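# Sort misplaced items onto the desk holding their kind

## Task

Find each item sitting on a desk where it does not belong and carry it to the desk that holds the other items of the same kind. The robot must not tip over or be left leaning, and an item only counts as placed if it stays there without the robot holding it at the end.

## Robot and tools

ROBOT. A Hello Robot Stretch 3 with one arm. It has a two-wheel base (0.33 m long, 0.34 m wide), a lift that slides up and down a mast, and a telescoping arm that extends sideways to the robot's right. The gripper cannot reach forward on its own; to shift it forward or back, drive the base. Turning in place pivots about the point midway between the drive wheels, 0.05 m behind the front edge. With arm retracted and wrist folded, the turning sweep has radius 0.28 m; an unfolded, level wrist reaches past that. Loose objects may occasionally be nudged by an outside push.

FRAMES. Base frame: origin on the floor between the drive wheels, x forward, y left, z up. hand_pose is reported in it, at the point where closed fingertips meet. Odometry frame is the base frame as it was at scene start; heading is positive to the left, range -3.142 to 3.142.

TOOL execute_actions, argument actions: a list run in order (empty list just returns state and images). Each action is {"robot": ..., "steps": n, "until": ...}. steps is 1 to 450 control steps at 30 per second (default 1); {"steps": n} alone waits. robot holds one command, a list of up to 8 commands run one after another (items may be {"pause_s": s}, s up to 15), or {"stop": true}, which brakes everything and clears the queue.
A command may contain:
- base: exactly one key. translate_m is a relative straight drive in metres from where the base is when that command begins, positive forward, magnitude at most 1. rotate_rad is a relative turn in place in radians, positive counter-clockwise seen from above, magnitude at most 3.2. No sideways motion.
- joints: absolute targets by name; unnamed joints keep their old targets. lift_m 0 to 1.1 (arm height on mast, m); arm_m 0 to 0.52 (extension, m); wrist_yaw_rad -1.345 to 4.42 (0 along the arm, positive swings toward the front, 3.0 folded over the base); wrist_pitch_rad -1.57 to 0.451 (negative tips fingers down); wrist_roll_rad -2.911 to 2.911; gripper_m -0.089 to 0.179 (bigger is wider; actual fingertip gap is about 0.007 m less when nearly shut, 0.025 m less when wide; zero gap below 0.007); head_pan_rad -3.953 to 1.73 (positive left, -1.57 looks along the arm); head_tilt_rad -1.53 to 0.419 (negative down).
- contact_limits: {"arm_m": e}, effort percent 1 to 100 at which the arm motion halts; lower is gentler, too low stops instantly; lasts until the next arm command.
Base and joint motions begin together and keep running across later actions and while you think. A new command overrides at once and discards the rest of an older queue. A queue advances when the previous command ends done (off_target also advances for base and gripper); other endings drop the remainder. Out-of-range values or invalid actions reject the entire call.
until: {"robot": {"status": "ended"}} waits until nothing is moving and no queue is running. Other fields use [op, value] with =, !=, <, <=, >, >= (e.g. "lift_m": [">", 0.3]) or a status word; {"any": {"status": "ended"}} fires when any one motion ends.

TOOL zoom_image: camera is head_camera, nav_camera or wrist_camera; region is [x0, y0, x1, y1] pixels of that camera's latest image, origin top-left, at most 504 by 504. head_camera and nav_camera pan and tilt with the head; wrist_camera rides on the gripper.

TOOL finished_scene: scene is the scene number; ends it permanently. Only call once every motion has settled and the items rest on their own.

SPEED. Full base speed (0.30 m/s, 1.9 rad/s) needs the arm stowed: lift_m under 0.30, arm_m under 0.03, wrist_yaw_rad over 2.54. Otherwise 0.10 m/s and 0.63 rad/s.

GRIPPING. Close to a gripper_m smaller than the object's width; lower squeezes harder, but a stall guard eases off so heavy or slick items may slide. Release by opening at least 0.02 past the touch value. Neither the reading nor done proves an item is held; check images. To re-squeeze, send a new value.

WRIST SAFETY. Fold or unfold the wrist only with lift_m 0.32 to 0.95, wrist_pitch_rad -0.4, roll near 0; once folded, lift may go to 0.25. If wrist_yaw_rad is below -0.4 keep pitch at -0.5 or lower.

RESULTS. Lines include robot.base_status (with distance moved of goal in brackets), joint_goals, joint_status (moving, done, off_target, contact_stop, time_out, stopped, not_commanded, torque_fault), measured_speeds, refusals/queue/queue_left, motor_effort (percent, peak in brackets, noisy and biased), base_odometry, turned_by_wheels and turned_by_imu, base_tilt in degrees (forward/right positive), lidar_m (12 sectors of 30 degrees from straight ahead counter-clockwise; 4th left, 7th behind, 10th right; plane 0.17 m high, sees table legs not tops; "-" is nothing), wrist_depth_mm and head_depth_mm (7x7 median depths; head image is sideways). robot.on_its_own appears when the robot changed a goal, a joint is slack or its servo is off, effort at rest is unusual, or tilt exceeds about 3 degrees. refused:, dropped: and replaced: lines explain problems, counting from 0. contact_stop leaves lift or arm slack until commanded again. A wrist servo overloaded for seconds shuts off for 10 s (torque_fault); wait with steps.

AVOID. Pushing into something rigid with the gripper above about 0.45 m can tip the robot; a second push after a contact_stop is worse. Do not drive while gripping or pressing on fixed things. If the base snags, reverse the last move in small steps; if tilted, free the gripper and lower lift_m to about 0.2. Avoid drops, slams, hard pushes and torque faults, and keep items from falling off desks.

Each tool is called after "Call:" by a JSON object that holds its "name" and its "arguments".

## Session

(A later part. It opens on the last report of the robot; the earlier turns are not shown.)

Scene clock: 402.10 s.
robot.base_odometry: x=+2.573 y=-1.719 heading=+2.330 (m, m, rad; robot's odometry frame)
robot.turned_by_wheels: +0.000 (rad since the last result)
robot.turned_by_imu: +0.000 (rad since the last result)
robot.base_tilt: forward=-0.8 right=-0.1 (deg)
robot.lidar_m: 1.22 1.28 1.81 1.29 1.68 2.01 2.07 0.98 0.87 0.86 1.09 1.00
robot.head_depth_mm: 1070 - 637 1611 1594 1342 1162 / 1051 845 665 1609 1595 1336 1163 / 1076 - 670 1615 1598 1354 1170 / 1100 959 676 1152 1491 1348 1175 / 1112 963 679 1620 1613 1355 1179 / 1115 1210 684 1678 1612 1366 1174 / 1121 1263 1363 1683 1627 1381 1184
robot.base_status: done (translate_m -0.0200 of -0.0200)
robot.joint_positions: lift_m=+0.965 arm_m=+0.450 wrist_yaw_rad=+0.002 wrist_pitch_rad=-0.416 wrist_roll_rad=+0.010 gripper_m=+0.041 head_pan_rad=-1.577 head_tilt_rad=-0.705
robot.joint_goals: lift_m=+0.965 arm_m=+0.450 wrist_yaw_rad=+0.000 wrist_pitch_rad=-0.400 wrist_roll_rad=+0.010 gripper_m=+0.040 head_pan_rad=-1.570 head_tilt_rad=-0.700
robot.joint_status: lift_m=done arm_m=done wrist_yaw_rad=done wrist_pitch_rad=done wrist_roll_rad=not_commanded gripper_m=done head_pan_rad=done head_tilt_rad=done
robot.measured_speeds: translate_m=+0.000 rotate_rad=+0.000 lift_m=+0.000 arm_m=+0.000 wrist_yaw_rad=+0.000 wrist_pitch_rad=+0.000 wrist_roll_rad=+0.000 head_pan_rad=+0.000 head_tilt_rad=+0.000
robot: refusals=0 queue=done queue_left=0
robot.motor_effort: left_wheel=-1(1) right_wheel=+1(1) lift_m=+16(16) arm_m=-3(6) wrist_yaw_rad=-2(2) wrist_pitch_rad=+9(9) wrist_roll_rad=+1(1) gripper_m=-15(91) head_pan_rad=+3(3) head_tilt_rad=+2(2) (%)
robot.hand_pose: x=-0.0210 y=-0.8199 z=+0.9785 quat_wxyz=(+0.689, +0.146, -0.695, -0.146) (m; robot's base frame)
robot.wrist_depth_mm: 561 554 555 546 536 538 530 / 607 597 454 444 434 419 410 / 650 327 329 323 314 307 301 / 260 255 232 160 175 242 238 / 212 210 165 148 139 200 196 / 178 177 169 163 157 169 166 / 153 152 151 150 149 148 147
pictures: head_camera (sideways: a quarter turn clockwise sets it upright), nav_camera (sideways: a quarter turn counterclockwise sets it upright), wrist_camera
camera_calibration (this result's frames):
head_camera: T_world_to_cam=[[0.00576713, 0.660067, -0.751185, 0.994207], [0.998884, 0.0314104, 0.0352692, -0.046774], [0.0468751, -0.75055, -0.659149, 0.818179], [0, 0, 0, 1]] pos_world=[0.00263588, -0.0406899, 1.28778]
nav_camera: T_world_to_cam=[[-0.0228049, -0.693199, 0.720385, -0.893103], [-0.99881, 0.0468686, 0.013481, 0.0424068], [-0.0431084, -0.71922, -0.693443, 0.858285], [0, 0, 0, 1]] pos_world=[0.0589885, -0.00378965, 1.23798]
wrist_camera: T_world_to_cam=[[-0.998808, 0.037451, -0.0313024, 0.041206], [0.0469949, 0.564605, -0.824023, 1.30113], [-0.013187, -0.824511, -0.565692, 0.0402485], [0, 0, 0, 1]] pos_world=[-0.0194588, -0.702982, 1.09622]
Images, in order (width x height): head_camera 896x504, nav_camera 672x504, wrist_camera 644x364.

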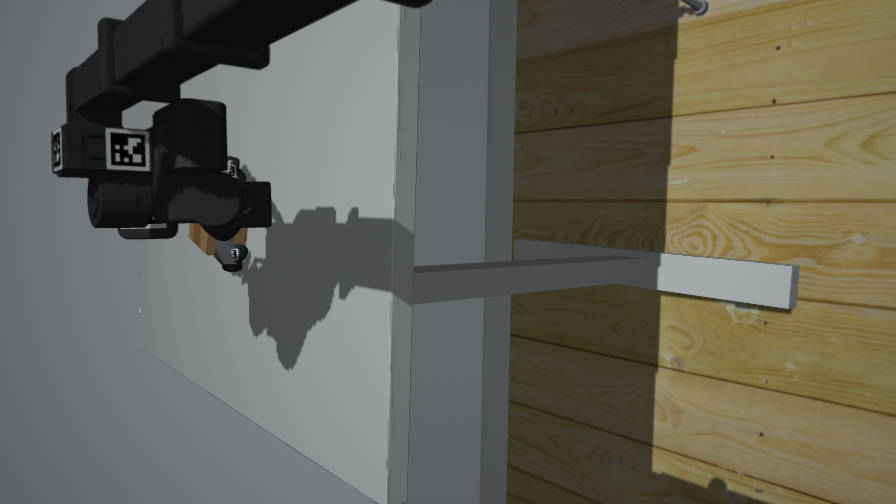

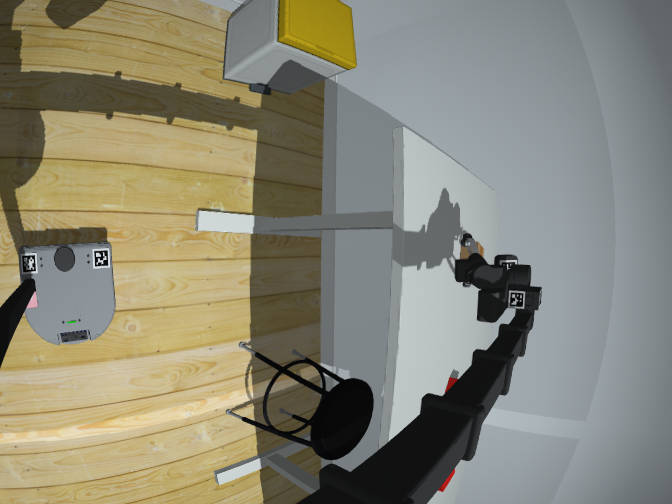

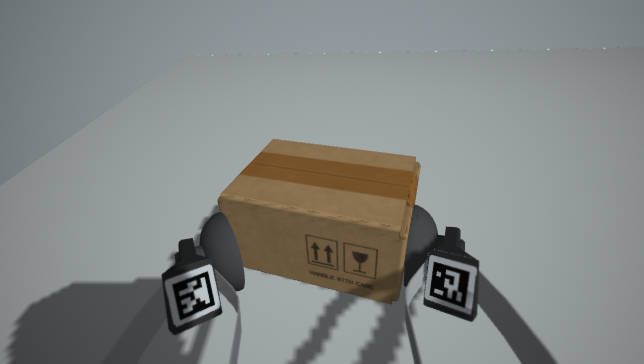

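Call:
{"name": "execute_actions", "arguments": {"actions": [{"robot":[{"joints":{"lift_m":1.05}},{"joints":{"arm_m":0}},{"base":{"translate_m":0.72}},{"base":{"rotate_rad":1.57},"joints":{"head_pan_rad":0,"head_tilt_rad":-0.5}},{"base":{"translate_m":0.7}}],"steps":450,"until":{"robot":{"status":"ended"}}},{"steps":450,"until":{"robot":{"status":"ended"}}}]}}

Scene clock: 443.07 s.
robot.base_odometry: x=+1.569 y=-1.678 heading=-2.383 (m, m, rad; robot's odometry frame)
robot.turned_by_wheels: +1.570 (rad since the last result)
robot.turned_by_imu: +1.598 (rad since the last result)
robot.base_tilt: forward=-0.7 right=-0.1 (deg)
robot.lidar_m: 2.60 0.69 1.40 2.78 1.97 1.67 1.34 0.73 0.55 0.54 0.57 0.81
robot.head_depth_mm: 2202 2118 2128 2068 1879 1547 1289 / 2260 2473 2696 2625 1940 1551 1291 / 2282 2457 2707 2605 1960 1555 1294 / 2289 2518 2764 2615 1951 1559 1295 / 2330 2534 2755 2646 1976 1573 1294 / 2360 2544 2782 2661 1970 1487 1276 / 2335 2554 2701 1040 1049 1053 1068
robot.base_status: done (translate_m +0.7000 of +0.7000)
robot.joint_positions: lift_m=+1.050 arm_m=+0.000 wrist_yaw_rad=+0.002 wrist_pitch_rad=-0.423 wrist_roll_rad=+0.010 gripper_m=+0.041 head_pan_rad=-0.007 head_tilt_rad=-0.507
robot.joint_goals: lift_m=+1.050 arm_m=+0.000 wrist_yaw_rad=+0.000 wrist_pitch_rad=-0.400 wrist_roll_rad=+0.010 gripper_m=+0.040 head_pan_rad=+0.000 head_tilt_rad=-0.500
robot.joint_status: lift_m=done arm_m=done wrist_yaw_rad=done wrist_pitch_rad=done wrist_roll_rad=not_commanded gripper_m=done head_pan_rad=done head_tilt_rad=done
robot.measured_speeds: translate_m=+0.000 rotate_rad=+0.000 lift_m=+0.000 arm_m=+0.000 wrist_yaw_rad=+0.000 wrist_pitch_rad=+0.000 wrist_roll_rad=+0.000 head_pan_rad=+0.000 head_tilt_rad=+0.000
robot: refusals=0 queue=done queue_left=0
robot.motor_effort: left_wheel=-2(6) right_wheel=+1(7) lift_m=+32(37) arm_m=-3(4) wrist_yaw_rad=-2(1) wrist_pitch_rad=+13(13) wrist_roll_rad=+1(1) gripper_m=-15(15) head_pan_rad=+4(43) head_tilt_rad=+3(18) (%)
robot.hand_pose: x=-0.0210 y=-0.3690 z=+1.0611 quat_wxyz=(+0.688, +0.149, -0.694, -0.149) (m; robot's base frame)
robot.wrist_depth_mm: 272 259 259 258 257 254 253 / 298 291 279 287 282 279 275 / 329 324 308 308 308 304 299 / 368 366 323 162 176 335 333 / 416 413 166 148 140 376 368 / 474 471 410 169 156 408 400 / 560 558 545 525 518 516 492
pictures: head_camera (sideways: a quarter turn clockwise sets it upright), nav_camera (sideways: a quarter turn counterclockwise sets it upright), wrist_camera
camera_calibration (this result's frames):
head_camera: T_world_to_cam=[[-0.499903, 0.00522758, -0.866065, 1.14706], [-0.0366977, 0.998956, 0.0272121, -0.0299755], [0.865303, 0.045386, -0.499189, 0.605086], [0, 0, 0, 1]] pos_world=[0.0487372, -0.00351463, 1.2963]
nav_camera: T_world_to_cam=[[0.538416, -0.0223334, 0.842383, -1.05556], [-0.0496225, -0.998754, 0.00523741, 0.0473465], [0.841217, -0.0446211, -0.538853, 0.65179], [0, 0, 0, 1]] pos_world=[0.0223803, 0.0527969, 1.24015]
wrist_camera: T_world_to_cam=[[-0.998809, 0.0376589, -0.0310317, 0.0266953], [0.0469785, 0.570103, -0.820229, 1.11268], [-0.0131977, -0.82071, -0.571193, 0.465958], [0, 0, 0, 1]] pos_world=[-0.0194588, -0.252928, 1.17963]
Images, in order (width x height): head_camera 896x504, nav_camera 672x504, wrist_camera 644x364.

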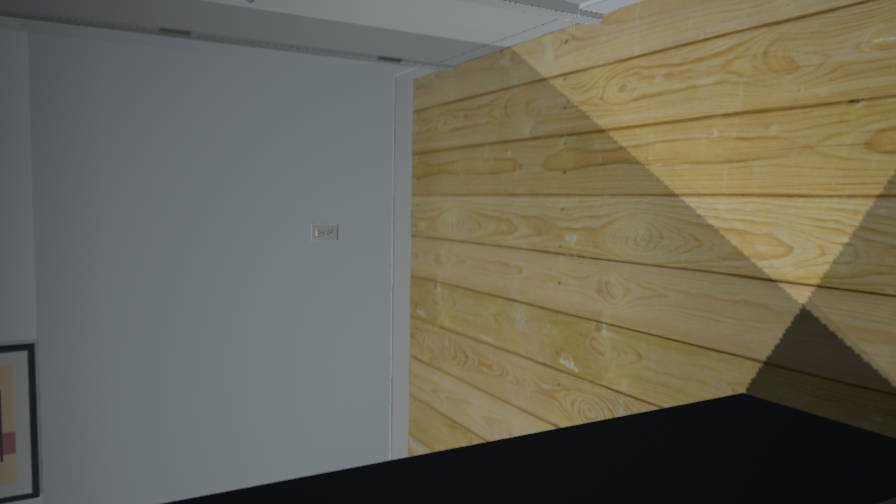

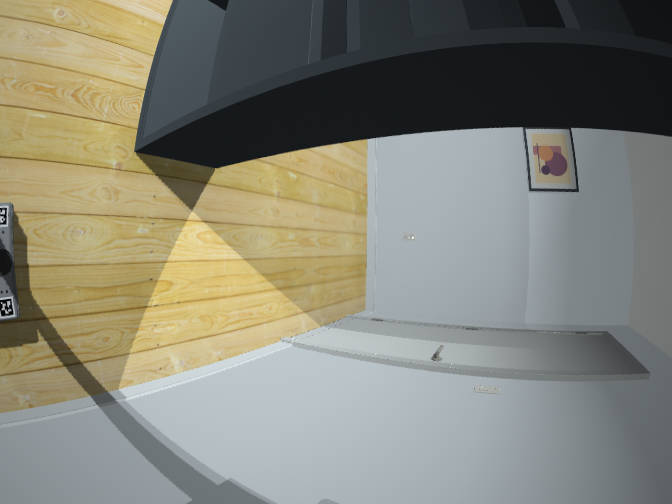

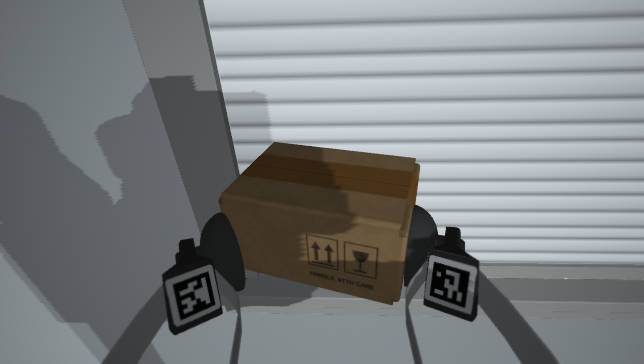

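Call:
{"name": "execute_actions", "arguments": {"actions": [{"robot":[{"base":{"translate_m":1.0}},{"base":{"translate_m":0.6}}],"steps":450,"until":{"robot":{"status":"ended"}}},{"steps":450,"until":{"robot":{"status":"ended"}}}]}}

Scene clock: 465.03 s.
robot.base_odometry: x=+0.407 y=-2.778 heading=-2.383 (m, m, rad; robot's odometry frame)
robot.turned_by_wheels: +0.000 (rad since the last result)
robot.turned_by_imu: +0.000 (rad since the last result)
robot.base_tilt: forward=-0.7 right=+0.0 (deg)
robot.lidar_m: 1.13 1.19 1.70 1.95 0.81 0.69 2.04 0.84 0.64 0.59 0.64 0.90
robot.head_depth_mm: 918 996 1085 1202 1344 1471 1295 / 924 1003 1097 1216 1354 1485 1292 / 932 1020 1110 1227 1379 1499 1297 / 934 1020 1117 1242 1393 1524 1298 / 940 1024 1131 1251 1398 1522 1297 / 949 1038 1139 1266 1413 1527 1307 / 955 1045 1147 1264 1427 1545 1300
robot.base_status: done (translate_m +0.6000 of +0.6000)
robot.joint_positions: lift_m=+1.050 arm_m=+0.000 wrist_yaw_rad=+0.002 wrist_pitch_rad=-0.423 wrist_roll_rad=+0.010 gripper_m=+0.041 head_pan_rad=-0.007 head_tilt_rad=-0.507
robot.joint_goals: lift_m=+1.050 arm_m=+0.000 wrist_yaw_rad=+0.000 wrist_pitch_rad=-0.400 wrist_roll_rad=+0.010 gripper_m=+0.040 head_pan_rad=+0.000 head_tilt_rad=-0.500
robot.joint_status: lift_m=done arm_m=done wrist_yaw_rad=done wrist_pitch_rad=done wrist_roll_rad=not_commanded gripper_m=done head_pan_rad=done head_tilt_rad=done
robot.measured_speeds: translate_m=+0.000 rotate_rad=+0.000 lift_m=+0.000 arm_m=+0.000 wrist_yaw_rad=+0.000 wrist_pitch_rad=+0.000 wrist_roll_rad=+0.000 head_pan_rad=+0.000 head_tilt_rad=+0.000
robot: refusals=0 queue=done queue_left=0
robot.motor_effort: left_wheel=-2(3) right_wheel=+1(7) lift_m=+32(32) arm_m=-4(4) wrist_yaw_rad=-2(2) wrist_pitch_rad=+13(13) wrist_roll_rad=+1(1) gripper_m=-15(15) head_pan_rad=+3(3) head_tilt_rad=+3(3) (%)
robot.hand_pose: x=-0.0210 y=-0.3690 z=+1.0611 quat_wxyz=(+0.688, +0.149, -0.694, -0.149) (m; robot's base frame)
robot.wrist_depth_mm: 336 333 330 324 316 331 331 / 368 366 358 350 344 367 358 / 403 404 395 380 386 404 394 / 455 444 422 162 176 440 443 / 505 499 167 149 140 492 497 / 582 574 583 170 156 553 549 / 677 670 677 656 654 665 651
pictures: head_camera (sideways: a quarter turn clockwise sets it upright), nav_camera (sideways: a quarter turn counterclockwise sets it upright), wrist_camera
camera_calibration (this result's frames):
head_camera: T_world_to_cam=[[-0.499865, 0.00522747, -0.866087, 1.14709], [-0.0366986, 0.998956, 0.0272102, -0.029973], [0.865325, 0.0453856, -0.499152, 0.605036], [0, 0, 0, 1]] pos_world=[0.0487375, -0.00351464, 1.2963]
nav_camera: T_world_to_cam=[[0.538379, -0.0223333, 0.842407, -1.05559], [-0.049623, -0.998754, 0.00523555, 0.047349], [0.841241, -0.0446215, -0.538816, 0.651742], [0, 0, 0, 1]] pos_world=[0.022383, 0.0527969, 1.24015]
wrist_camera: T_world_to_cam=[[-0.998809, 0.0376588, -0.0310315, 0.0266951], [0.0469783, 0.570103, -0.820229, 1.11268], [-0.0131977, -0.82071, -0.571193, 0.465958], [0, 0, 0, 1]] pos_world=[-0.0194588, -0.252928, 1.17963]
Images, in order (width x height): head_camera 896x504, nav_camera 672x504, wrist_camera 644x364.

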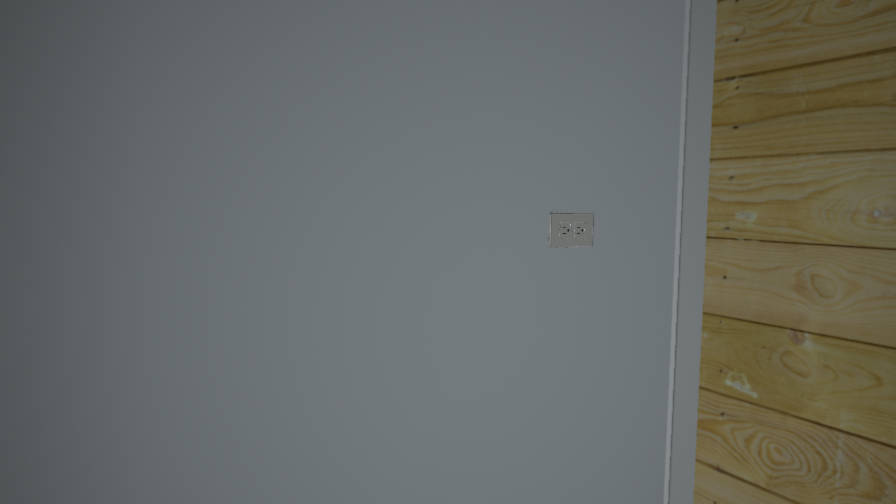

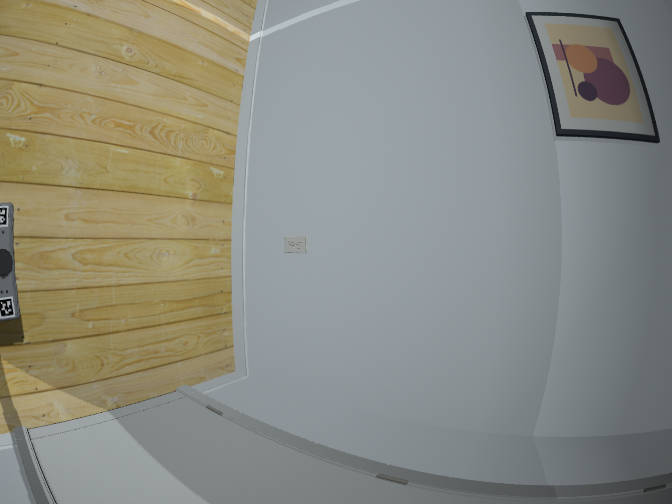

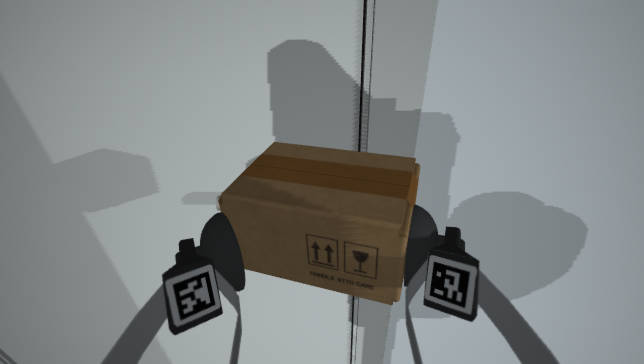

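Call:
{"name": "execute_actions", "arguments": {"actions": [{"robot":[{"base":{"rotate_rad":1.57}},{"base":{"translate_m":1.0}},{"base":{"translate_m":0.3}}],"steps":450,"until":{"robot":{"status":"ended"}}},{"steps":450,"until":{"robot":{"status":"ended"}}}]}}

Scene clock: 486.83 s.
robot.base_odometry: x=+1.300 y=-3.723 heading=-0.813 (m, m, rad; robot's odometry frame)
robot.turned_by_wheels: +1.570 (rad since the last result)
robot.turned_by_imu: +1.597 (rad since the last result)
robot.base_tilt: forward=-0.7 right=-0.1 (deg)
robot.lidar_m: 1.41 0.69 0.53 0.51 0.54 0.78 1.88 1.62 1.24 1.21 1.28 1.64
robot.head_depth_mm: 1499 1635 1253 1987 1955 1540 1285 / 1512 1634 1265 1971 1936 1546 1286 / 1528 1644 1280 2002 1944 1554 1296 / 1543 1657 1284 2054 1947 1543 1296 / 1564 1672 1227 2000 1822 1526 1297 / 1528 1635 1317 1694 1707 1514 1295 / 1203 1219 1228 1242 1254 1278 1245
robot.base_status: done (translate_m +0.3000 of +0.3000)
robot.joint_positions: lift_m=+1.050 arm_m=+0.000 wrist_yaw_rad=+0.002 wrist_pitch_rad=-0.423 wrist_roll_rad=+0.010 gripper_m=+0.041 head_pan_rad=-0.007 head_tilt_rad=-0.507
robot.joint_goals: lift_m=+1.050 arm_m=+0.000 wrist_yaw_rad=+0.000 wrist_pitch_rad=-0.400 wrist_roll_rad=+0.010 gripper_m=+0.040 head_pan_rad=+0.000 head_tilt_rad=-0.500
robot.joint_status: lift_m=done arm_m=done wrist_yaw_rad=done wrist_pitch_rad=done wrist_roll_rad=not_commanded gripper_m=done head_pan_rad=done head_tilt_rad=done
robot.measured_speeds: translate_m=+0.000 rotate_rad=+0.000 lift_m=+0.000 arm_m=+0.000 wrist_yaw_rad=+0.000 wrist_pitch_rad=+0.000 wrist_roll_rad=+0.000 head_pan_rad=+0.000 head_tilt_rad=+0.000
robot: refusals=0 queue=done queue_left=0
robot.motor_effort: left_wheel=-1(5) right_wheel=+1(7) lift_m=+32(33) arm_m=-3(3) wrist_yaw_rad=-1(2) wrist_pitch_rad=+13(13) wrist_roll_rad=+1(1) gripper_m=-14(14) head_pan_rad=+3(3) head_tilt_rad=+4(4) (%)
robot.hand_pose: x=-0.0210 y=-0.3690 z=+1.0611 quat_wxyz=(+0.688, +0.149, -0.694, -0.149) (m; robot's base frame)
robot.wrist_depth_mm: 891 892 889 872 869 833 823 / - 987 983 990 917 907 920 / - - - - - - - / - - - 163 177 - - / - - 167 149 140 - - / - - - 170 155 - - / - - - - - - -
pictures: head_camera (sideways: a quarter turn clockwise sets it upright), nav_camera (sideways: a quarter turn counterclockwise sets it upright), wrist_camera
camera_calibration (this result's frames):
head_camera: T_world_to_cam=[[-0.499841, 0.00521883, -0.866101, 1.14711], [-0.0367163, 0.998955, 0.0272089, -0.0299713], [0.865338, 0.0454002, -0.499127, 0.605005], [0, 0, 0, 1]] pos_world=[0.0487377, -0.00351392, 1.2963]
nav_camera: T_world_to_cam=[[0.538356, -0.022324, 0.842422, -1.05561], [-0.0496062, -0.998755, 0.00523436, 0.0473504], [0.841257, -0.0446073, -0.538793, 0.651711], [0, 0, 0, 1]] pos_world=[0.0223838, 0.0527972, 1.24016]
wrist_camera: T_world_to_cam=[[-0.998809, 0.0376574, -0.0310286, 0.0266915], [0.0469751, 0.570103, -0.820229, 1.11268], [-0.0131982, -0.82071, -0.571193, 0.465958], [0, 0, 0, 1]] pos_world=[-0.0194586, -0.252928, 1.17963]
Images, in order (width x height): head_camera 896x504, nav_camera 672x504, wrist_camera 644x364.

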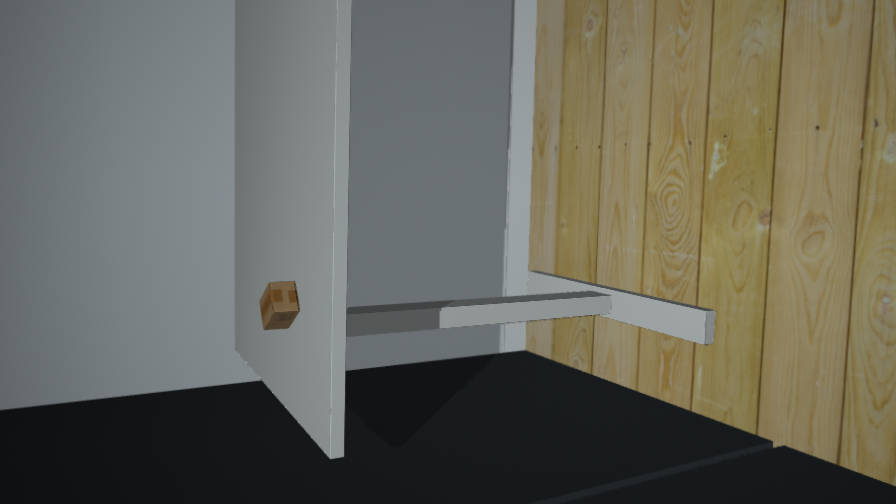

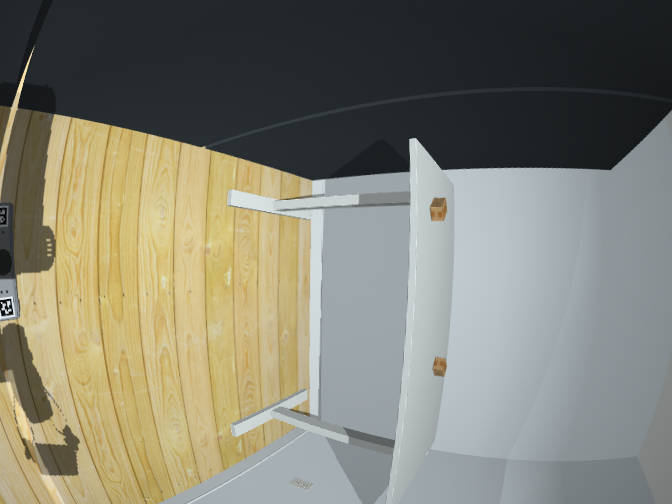

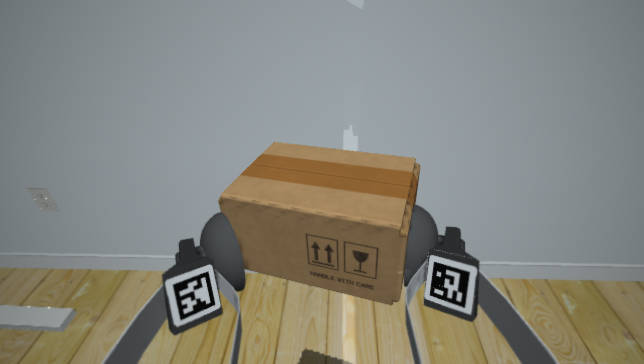

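Call:
{"name": "execute_actions", "arguments": {"actions": [{"robot":[{"base":{"translate_m":0.45}},{"base":{"rotate_rad":1.67},"joints":{"head_pan_rad":-1.57,"head_tilt_rad":-0.7}},{"base":{"translate_m":-0.3}},{"joints":{"arm_m":0.3}}],"steps":450,"until":{"robot":{"status":"ended"}}},{"steps":450,"until":{"robot":{"status":"ended"}}}]}}

Scene clock: 509.93 s.
robot.base_odometry: x=+1.413 y=-4.276 heading=+0.857 (m, m, rad; robot's odometry frame)
robot.turned_by_wheels: +1.670 (rad since the last result)
robot.turned_by_imu: +1.699 (rad since the last result)
robot.base_tilt: forward=-0.7 right=-0.1 (deg)
robot.lidar_m: 0.78 0.86 1.37 2.25 1.16 0.95 0.95 1.04 1.34 1.33 0.95 0.78
robot.head_depth_mm: 1111 916 680 1569 1615 1345 1167 / - 871 685 1623 1615 1346 1170 / - - 685 1661 1627 1369 1174 / 1151 1063 693 1717 1616 1365 1176 / 1177 1008 700 1770 1633 1369 1182 / 1204 1015 702 1687 1520 1368 1196 / 1224 1025 708 1479 1564 1367 1203
robot.base_status: done (translate_m -0.3000 of -0.3000)
robot.joint_positions: lift_m=+1.050 arm_m=+0.300 wrist_yaw_rad=+0.002 wrist_pitch_rad=-0.423 wrist_roll_rad=+0.010 gripper_m=+0.041 head_pan_rad=-1.563 head_tilt_rad=-0.692
robot.joint_goals: lift_m=+1.050 arm_m=+0.300 wrist_yaw_rad=+0.000 wrist_pitch_rad=-0.400 wrist_roll_rad=+0.010 gripper_m=+0.040 head_pan_rad=-1.570 head_tilt_rad=-0.700
robot.joint_status: lift_m=done arm_m=done wrist_yaw_rad=done wrist_pitch_rad=done wrist_roll_rad=not_commanded gripper_m=done head_pan_rad=done head_tilt_rad=done
robot.measured_speeds: translate_m=+0.000 rotate_rad=+0.000 lift_m=+0.000 arm_m=+0.000 wrist_yaw_rad=+0.000 wrist_pitch_rad=+0.000 wrist_roll_rad=+0.000 head_pan_rad=+0.000 head_tilt_rad=+0.000
robot: refusals=0 queue=done queue_left=0
robot.motor_effort: left_wheel=-1(5) right_wheel=+2(7) lift_m=+32(32) arm_m=+2(4) wrist_yaw_rad=-2(2) wrist_pitch_rad=+13(13) wrist_roll_rad=+1(1) gripper_m=-14(15) head_pan_rad=-4(43) head_tilt_rad=-3(16) (%)
robot.hand_pose: x=-0.0211 y=-0.6684 z=+1.0611 quat_wxyz=(+0.688, +0.149, -0.694, -0.149) (m; robot's base frame)
robot.wrist_depth_mm: 726 819 748 718 696 678 657 / 713 720 708 684 671 648 616 / 516 518 505 495 483 479 396 / 393 397 361 162 175 380 372 / 331 328 167 148 140 313 309 / 279 277 265 170 155 265 265 / 244 238 237 236 235 232 229
pictures: head_camera (sideways: a quarter turn clockwise sets it upright), nav_camera (sideways: a quarter turn counterclockwise sets it upright), wrist_camera
camera_calibration (this result's frames):
head_camera: T_world_to_cam=[[-0.00326251, 0.650108, -0.759835, 1.00554], [0.998352, 0.0456485, 0.0347699, -0.0461213], [0.0572895, -0.758469, -0.649186, 0.805156], [0, 0, 0, 1]] pos_world=[0.00319888, -0.0409164, 1.28834]
nav_camera: T_world_to_cam=[[-0.0133135, -0.683876, 0.729477, -0.905009], [-0.999363, 0.0332609, 0.0129425, 0.043111], [-0.0331141, -0.72884, -0.683883, 0.84579], [0, 0, 0, 1]] pos_world=[0.0590422, -0.00390315, 1.23805]
wrist_camera: T_world_to_cam=[[-0.998808, 0.0376833, -0.031025, 0.0379747], [0.0469871, 0.570111, -0.820223, 1.28338], [-0.013221, -0.820703, -0.571202, 0.220223], [0, 0, 0, 1]] pos_world=[-0.0194613, -0.552363, 1.17963]
Images, in order (width x height): head_camera 896x504, nav_camera 672x504, wrist_camera 644x364.

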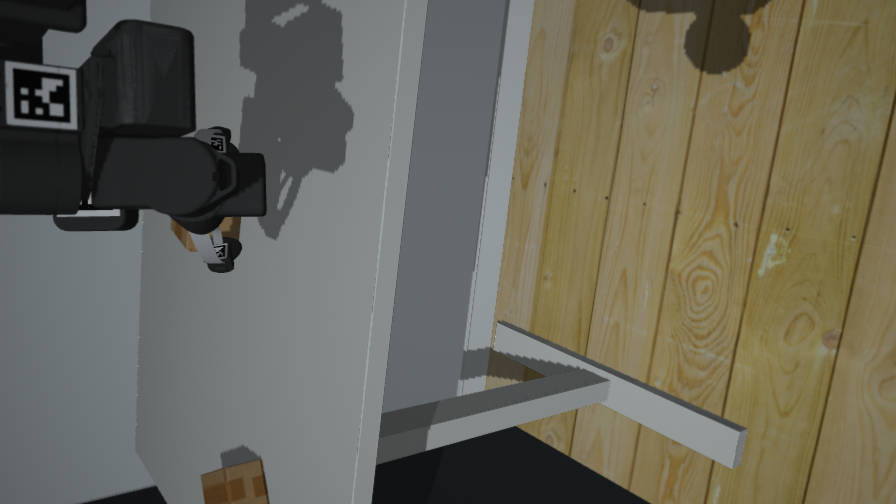

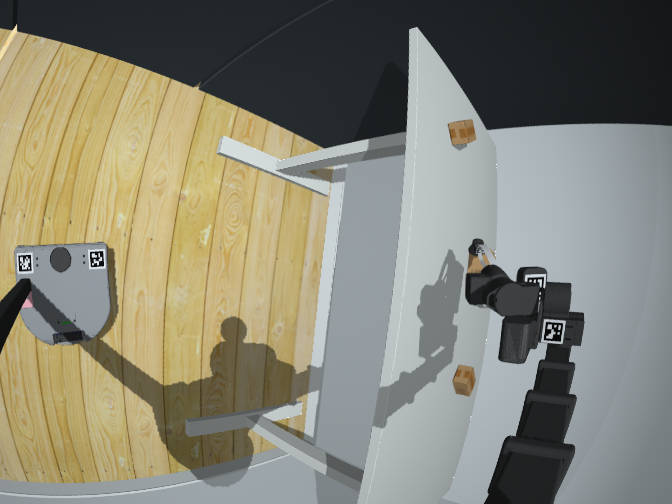

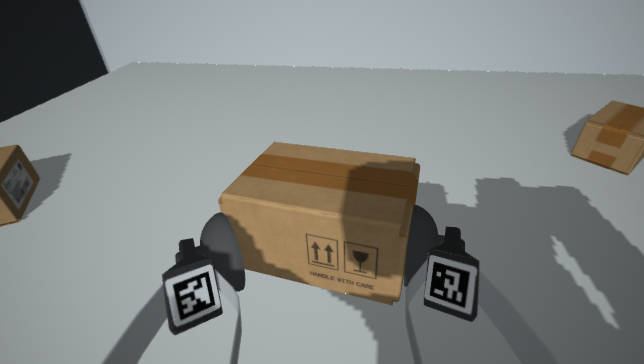

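Over the desk; extend a bit further and release.

Call:
{"name": "execute_actions", "arguments": {"actions": [{"robot":[{"joints":{"arm_m":0.4}},{"joints":{"lift_m":0.98}},{"joints":{"gripper_m":0.15}},{"pause_s":0.7},{"joints":{"arm_m":0.15}}],"steps":450,"until":{"robot":{"status":"ended"}}}]}}

Scene clock: 521.17 s.
robot.base_odometry: x=+1.413 y=-4.276 heading=+0.857 (m, m, rad; robot's odometry frame)
robot.turned_by_wheels: +0.000 (rad since the last result)
robot.turned_by_imu: +0.000 (rad since the last result)
robot.base_tilt: forward=-0.7 right=-0.1 (deg)
robot.lidar_m: 0.78 0.86 1.37 2.24 1.16 0.95 0.95 1.05 1.34 1.33 0.95 0.79
robot.head_depth_mm: 1087 1112 - 1662 1600 1356 1172 / 1113 1114 - 1697 1616 1357 1177 / 1135 1047 - - 1617 1367 1171 / 1156 1001 696 1733 1621 1380 1174 / 1180 1005 699 1754 1635 1361 1178 / 1203 1019 701 1680 1501 1374 1181 / 1232 1027 709 1482 1562 1386 1192
robot.base_status: done (translate_m -0.3000 of -0.3000)
robot.joint_positions: lift_m=+0.980 arm_m=+0.150 wrist_yaw_rad=+0.002 wrist_pitch_rad=-0.419 wrist_roll_rad=+0.010 gripper_m=+0.150 head_pan_rad=-1.563 head_tilt_rad=-0.692
robot.joint_goals: lift_m=+0.980 arm_m=+0.150 wrist_yaw_rad=+0.000 wrist_pitch_rad=-0.400 wrist_roll_rad=+0.010 gripper_m=+0.150 head_pan_rad=-1.570 head_tilt_rad=-0.700
robot.joint_status: lift_m=done arm_m=done wrist_yaw_rad=done wrist_pitch_rad=done wrist_roll_rad=not_commanded gripper_m=done head_pan_rad=done head_tilt_rad=done
robot.measured_speeds: translate_m=+0.000 rotate_rad=+0.000 lift_m=+0.000 arm_m=+0.000 wrist_yaw_rad=+0.000 wrist_pitch_rad=+0.000 wrist_roll_rad=+0.000 head_pan_rad=+0.000 head_tilt_rad=+0.000
robot: refusals=0 queue=done queue_left=0
robot.motor_effort: left_wheel=-1(1) right_wheel=+2(2) lift_m=+16(30) arm_m=-3(6) wrist_yaw_rad=-2(2) wrist_pitch_rad=+11(13) wrist_roll_rad=+1(1) gripper_m=+1(82) head_pan_rad=-3(4) head_tilt_rad=-3(3) (%)
robot.hand_pose: x=-0.0211 y=-0.5196 z=+0.9929 quat_wxyz=(+0.688, +0.147, -0.695, -0.147) (m; robot's base frame)
robot.wrist_depth_mm: 734 882 830 804 780 737 697 / 415 519 503 366 466 465 449 / 375 365 361 349 348 339 330 / 286 283 279 274 272 266 263 / 249 241 228 225 224 228 218 / 783 - - 221 202 - 186 / 740 - - - - - -
pictures: head_camera (sideways: a quarter turn clockwise sets it upright), nav_camera (sideways: a quarter turn counterclockwise sets it upright), wrist_camera
camera_calibration (this result's frames):
head_camera: T_world_to_cam=[[-0.0032625, 0.650117, -0.759827, 1.00553], [0.998352, 0.045648, 0.0347703, -0.0461218], [0.0572894, -0.758462, -0.649194, 0.805166], [0, 0, 0, 1]] pos_world=[0.00319888, -0.0409162, 1.28834]
nav_camera: T_world_to_cam=[[-0.0133136, -0.683884, 0.729469, -0.905], [-0.999363, 0.0332608, 0.012943, 0.0431104], [-0.0331142, -0.728832, -0.683891, 0.8458], [0, 0, 0, 1]] pos_world=[0.0590422, -0.00390246, 1.23805]
wrist_camera: T_world_to_cam=[[-0.998806, 0.0375853, -0.0311976, 0.0303619], [0.0470169, 0.566616, -0.822639, 1.14313], [-0.0132421, -0.823124, -0.567707, 0.298734], [0, 0, 0, 1]] pos_world=[-0.019465, -0.402962, 1.11092]
Images, in order (width x height): head_camera 896x504, nav_camera 672x504, wrist_camera 644x364.

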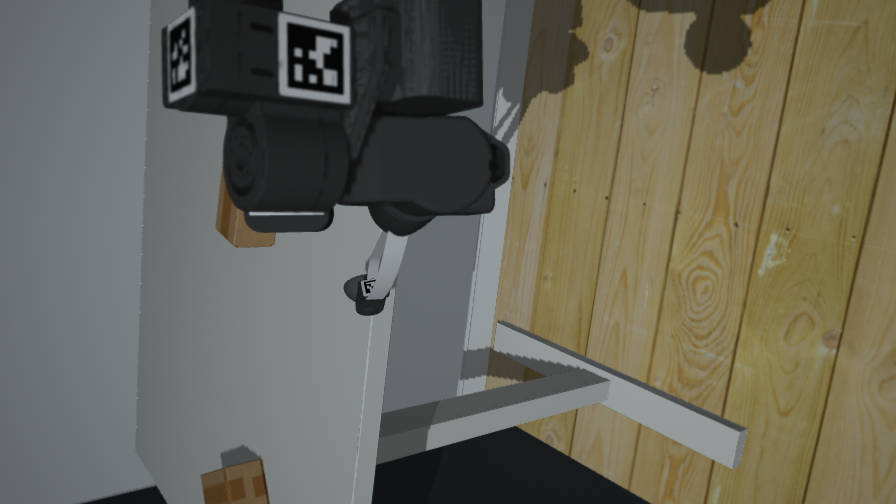

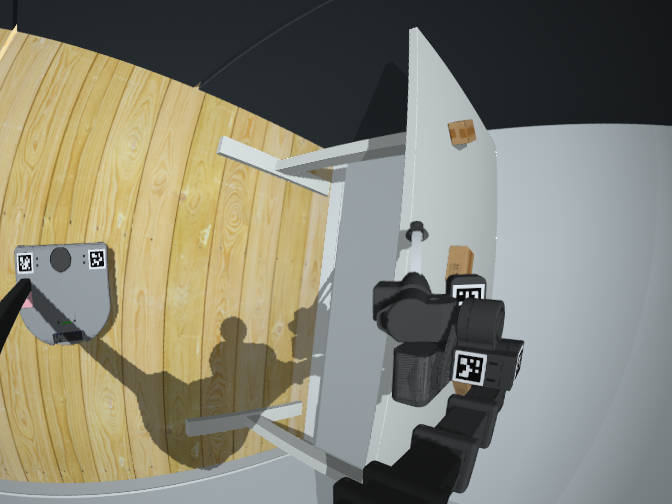

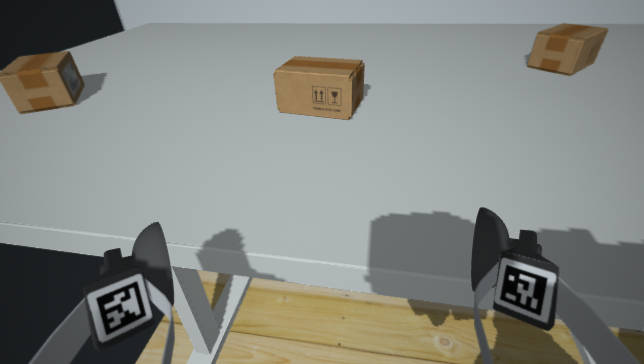

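Call:
{"name": "finished_scene", "arguments": {"scene": 2}}

The scene is finished: the task was done.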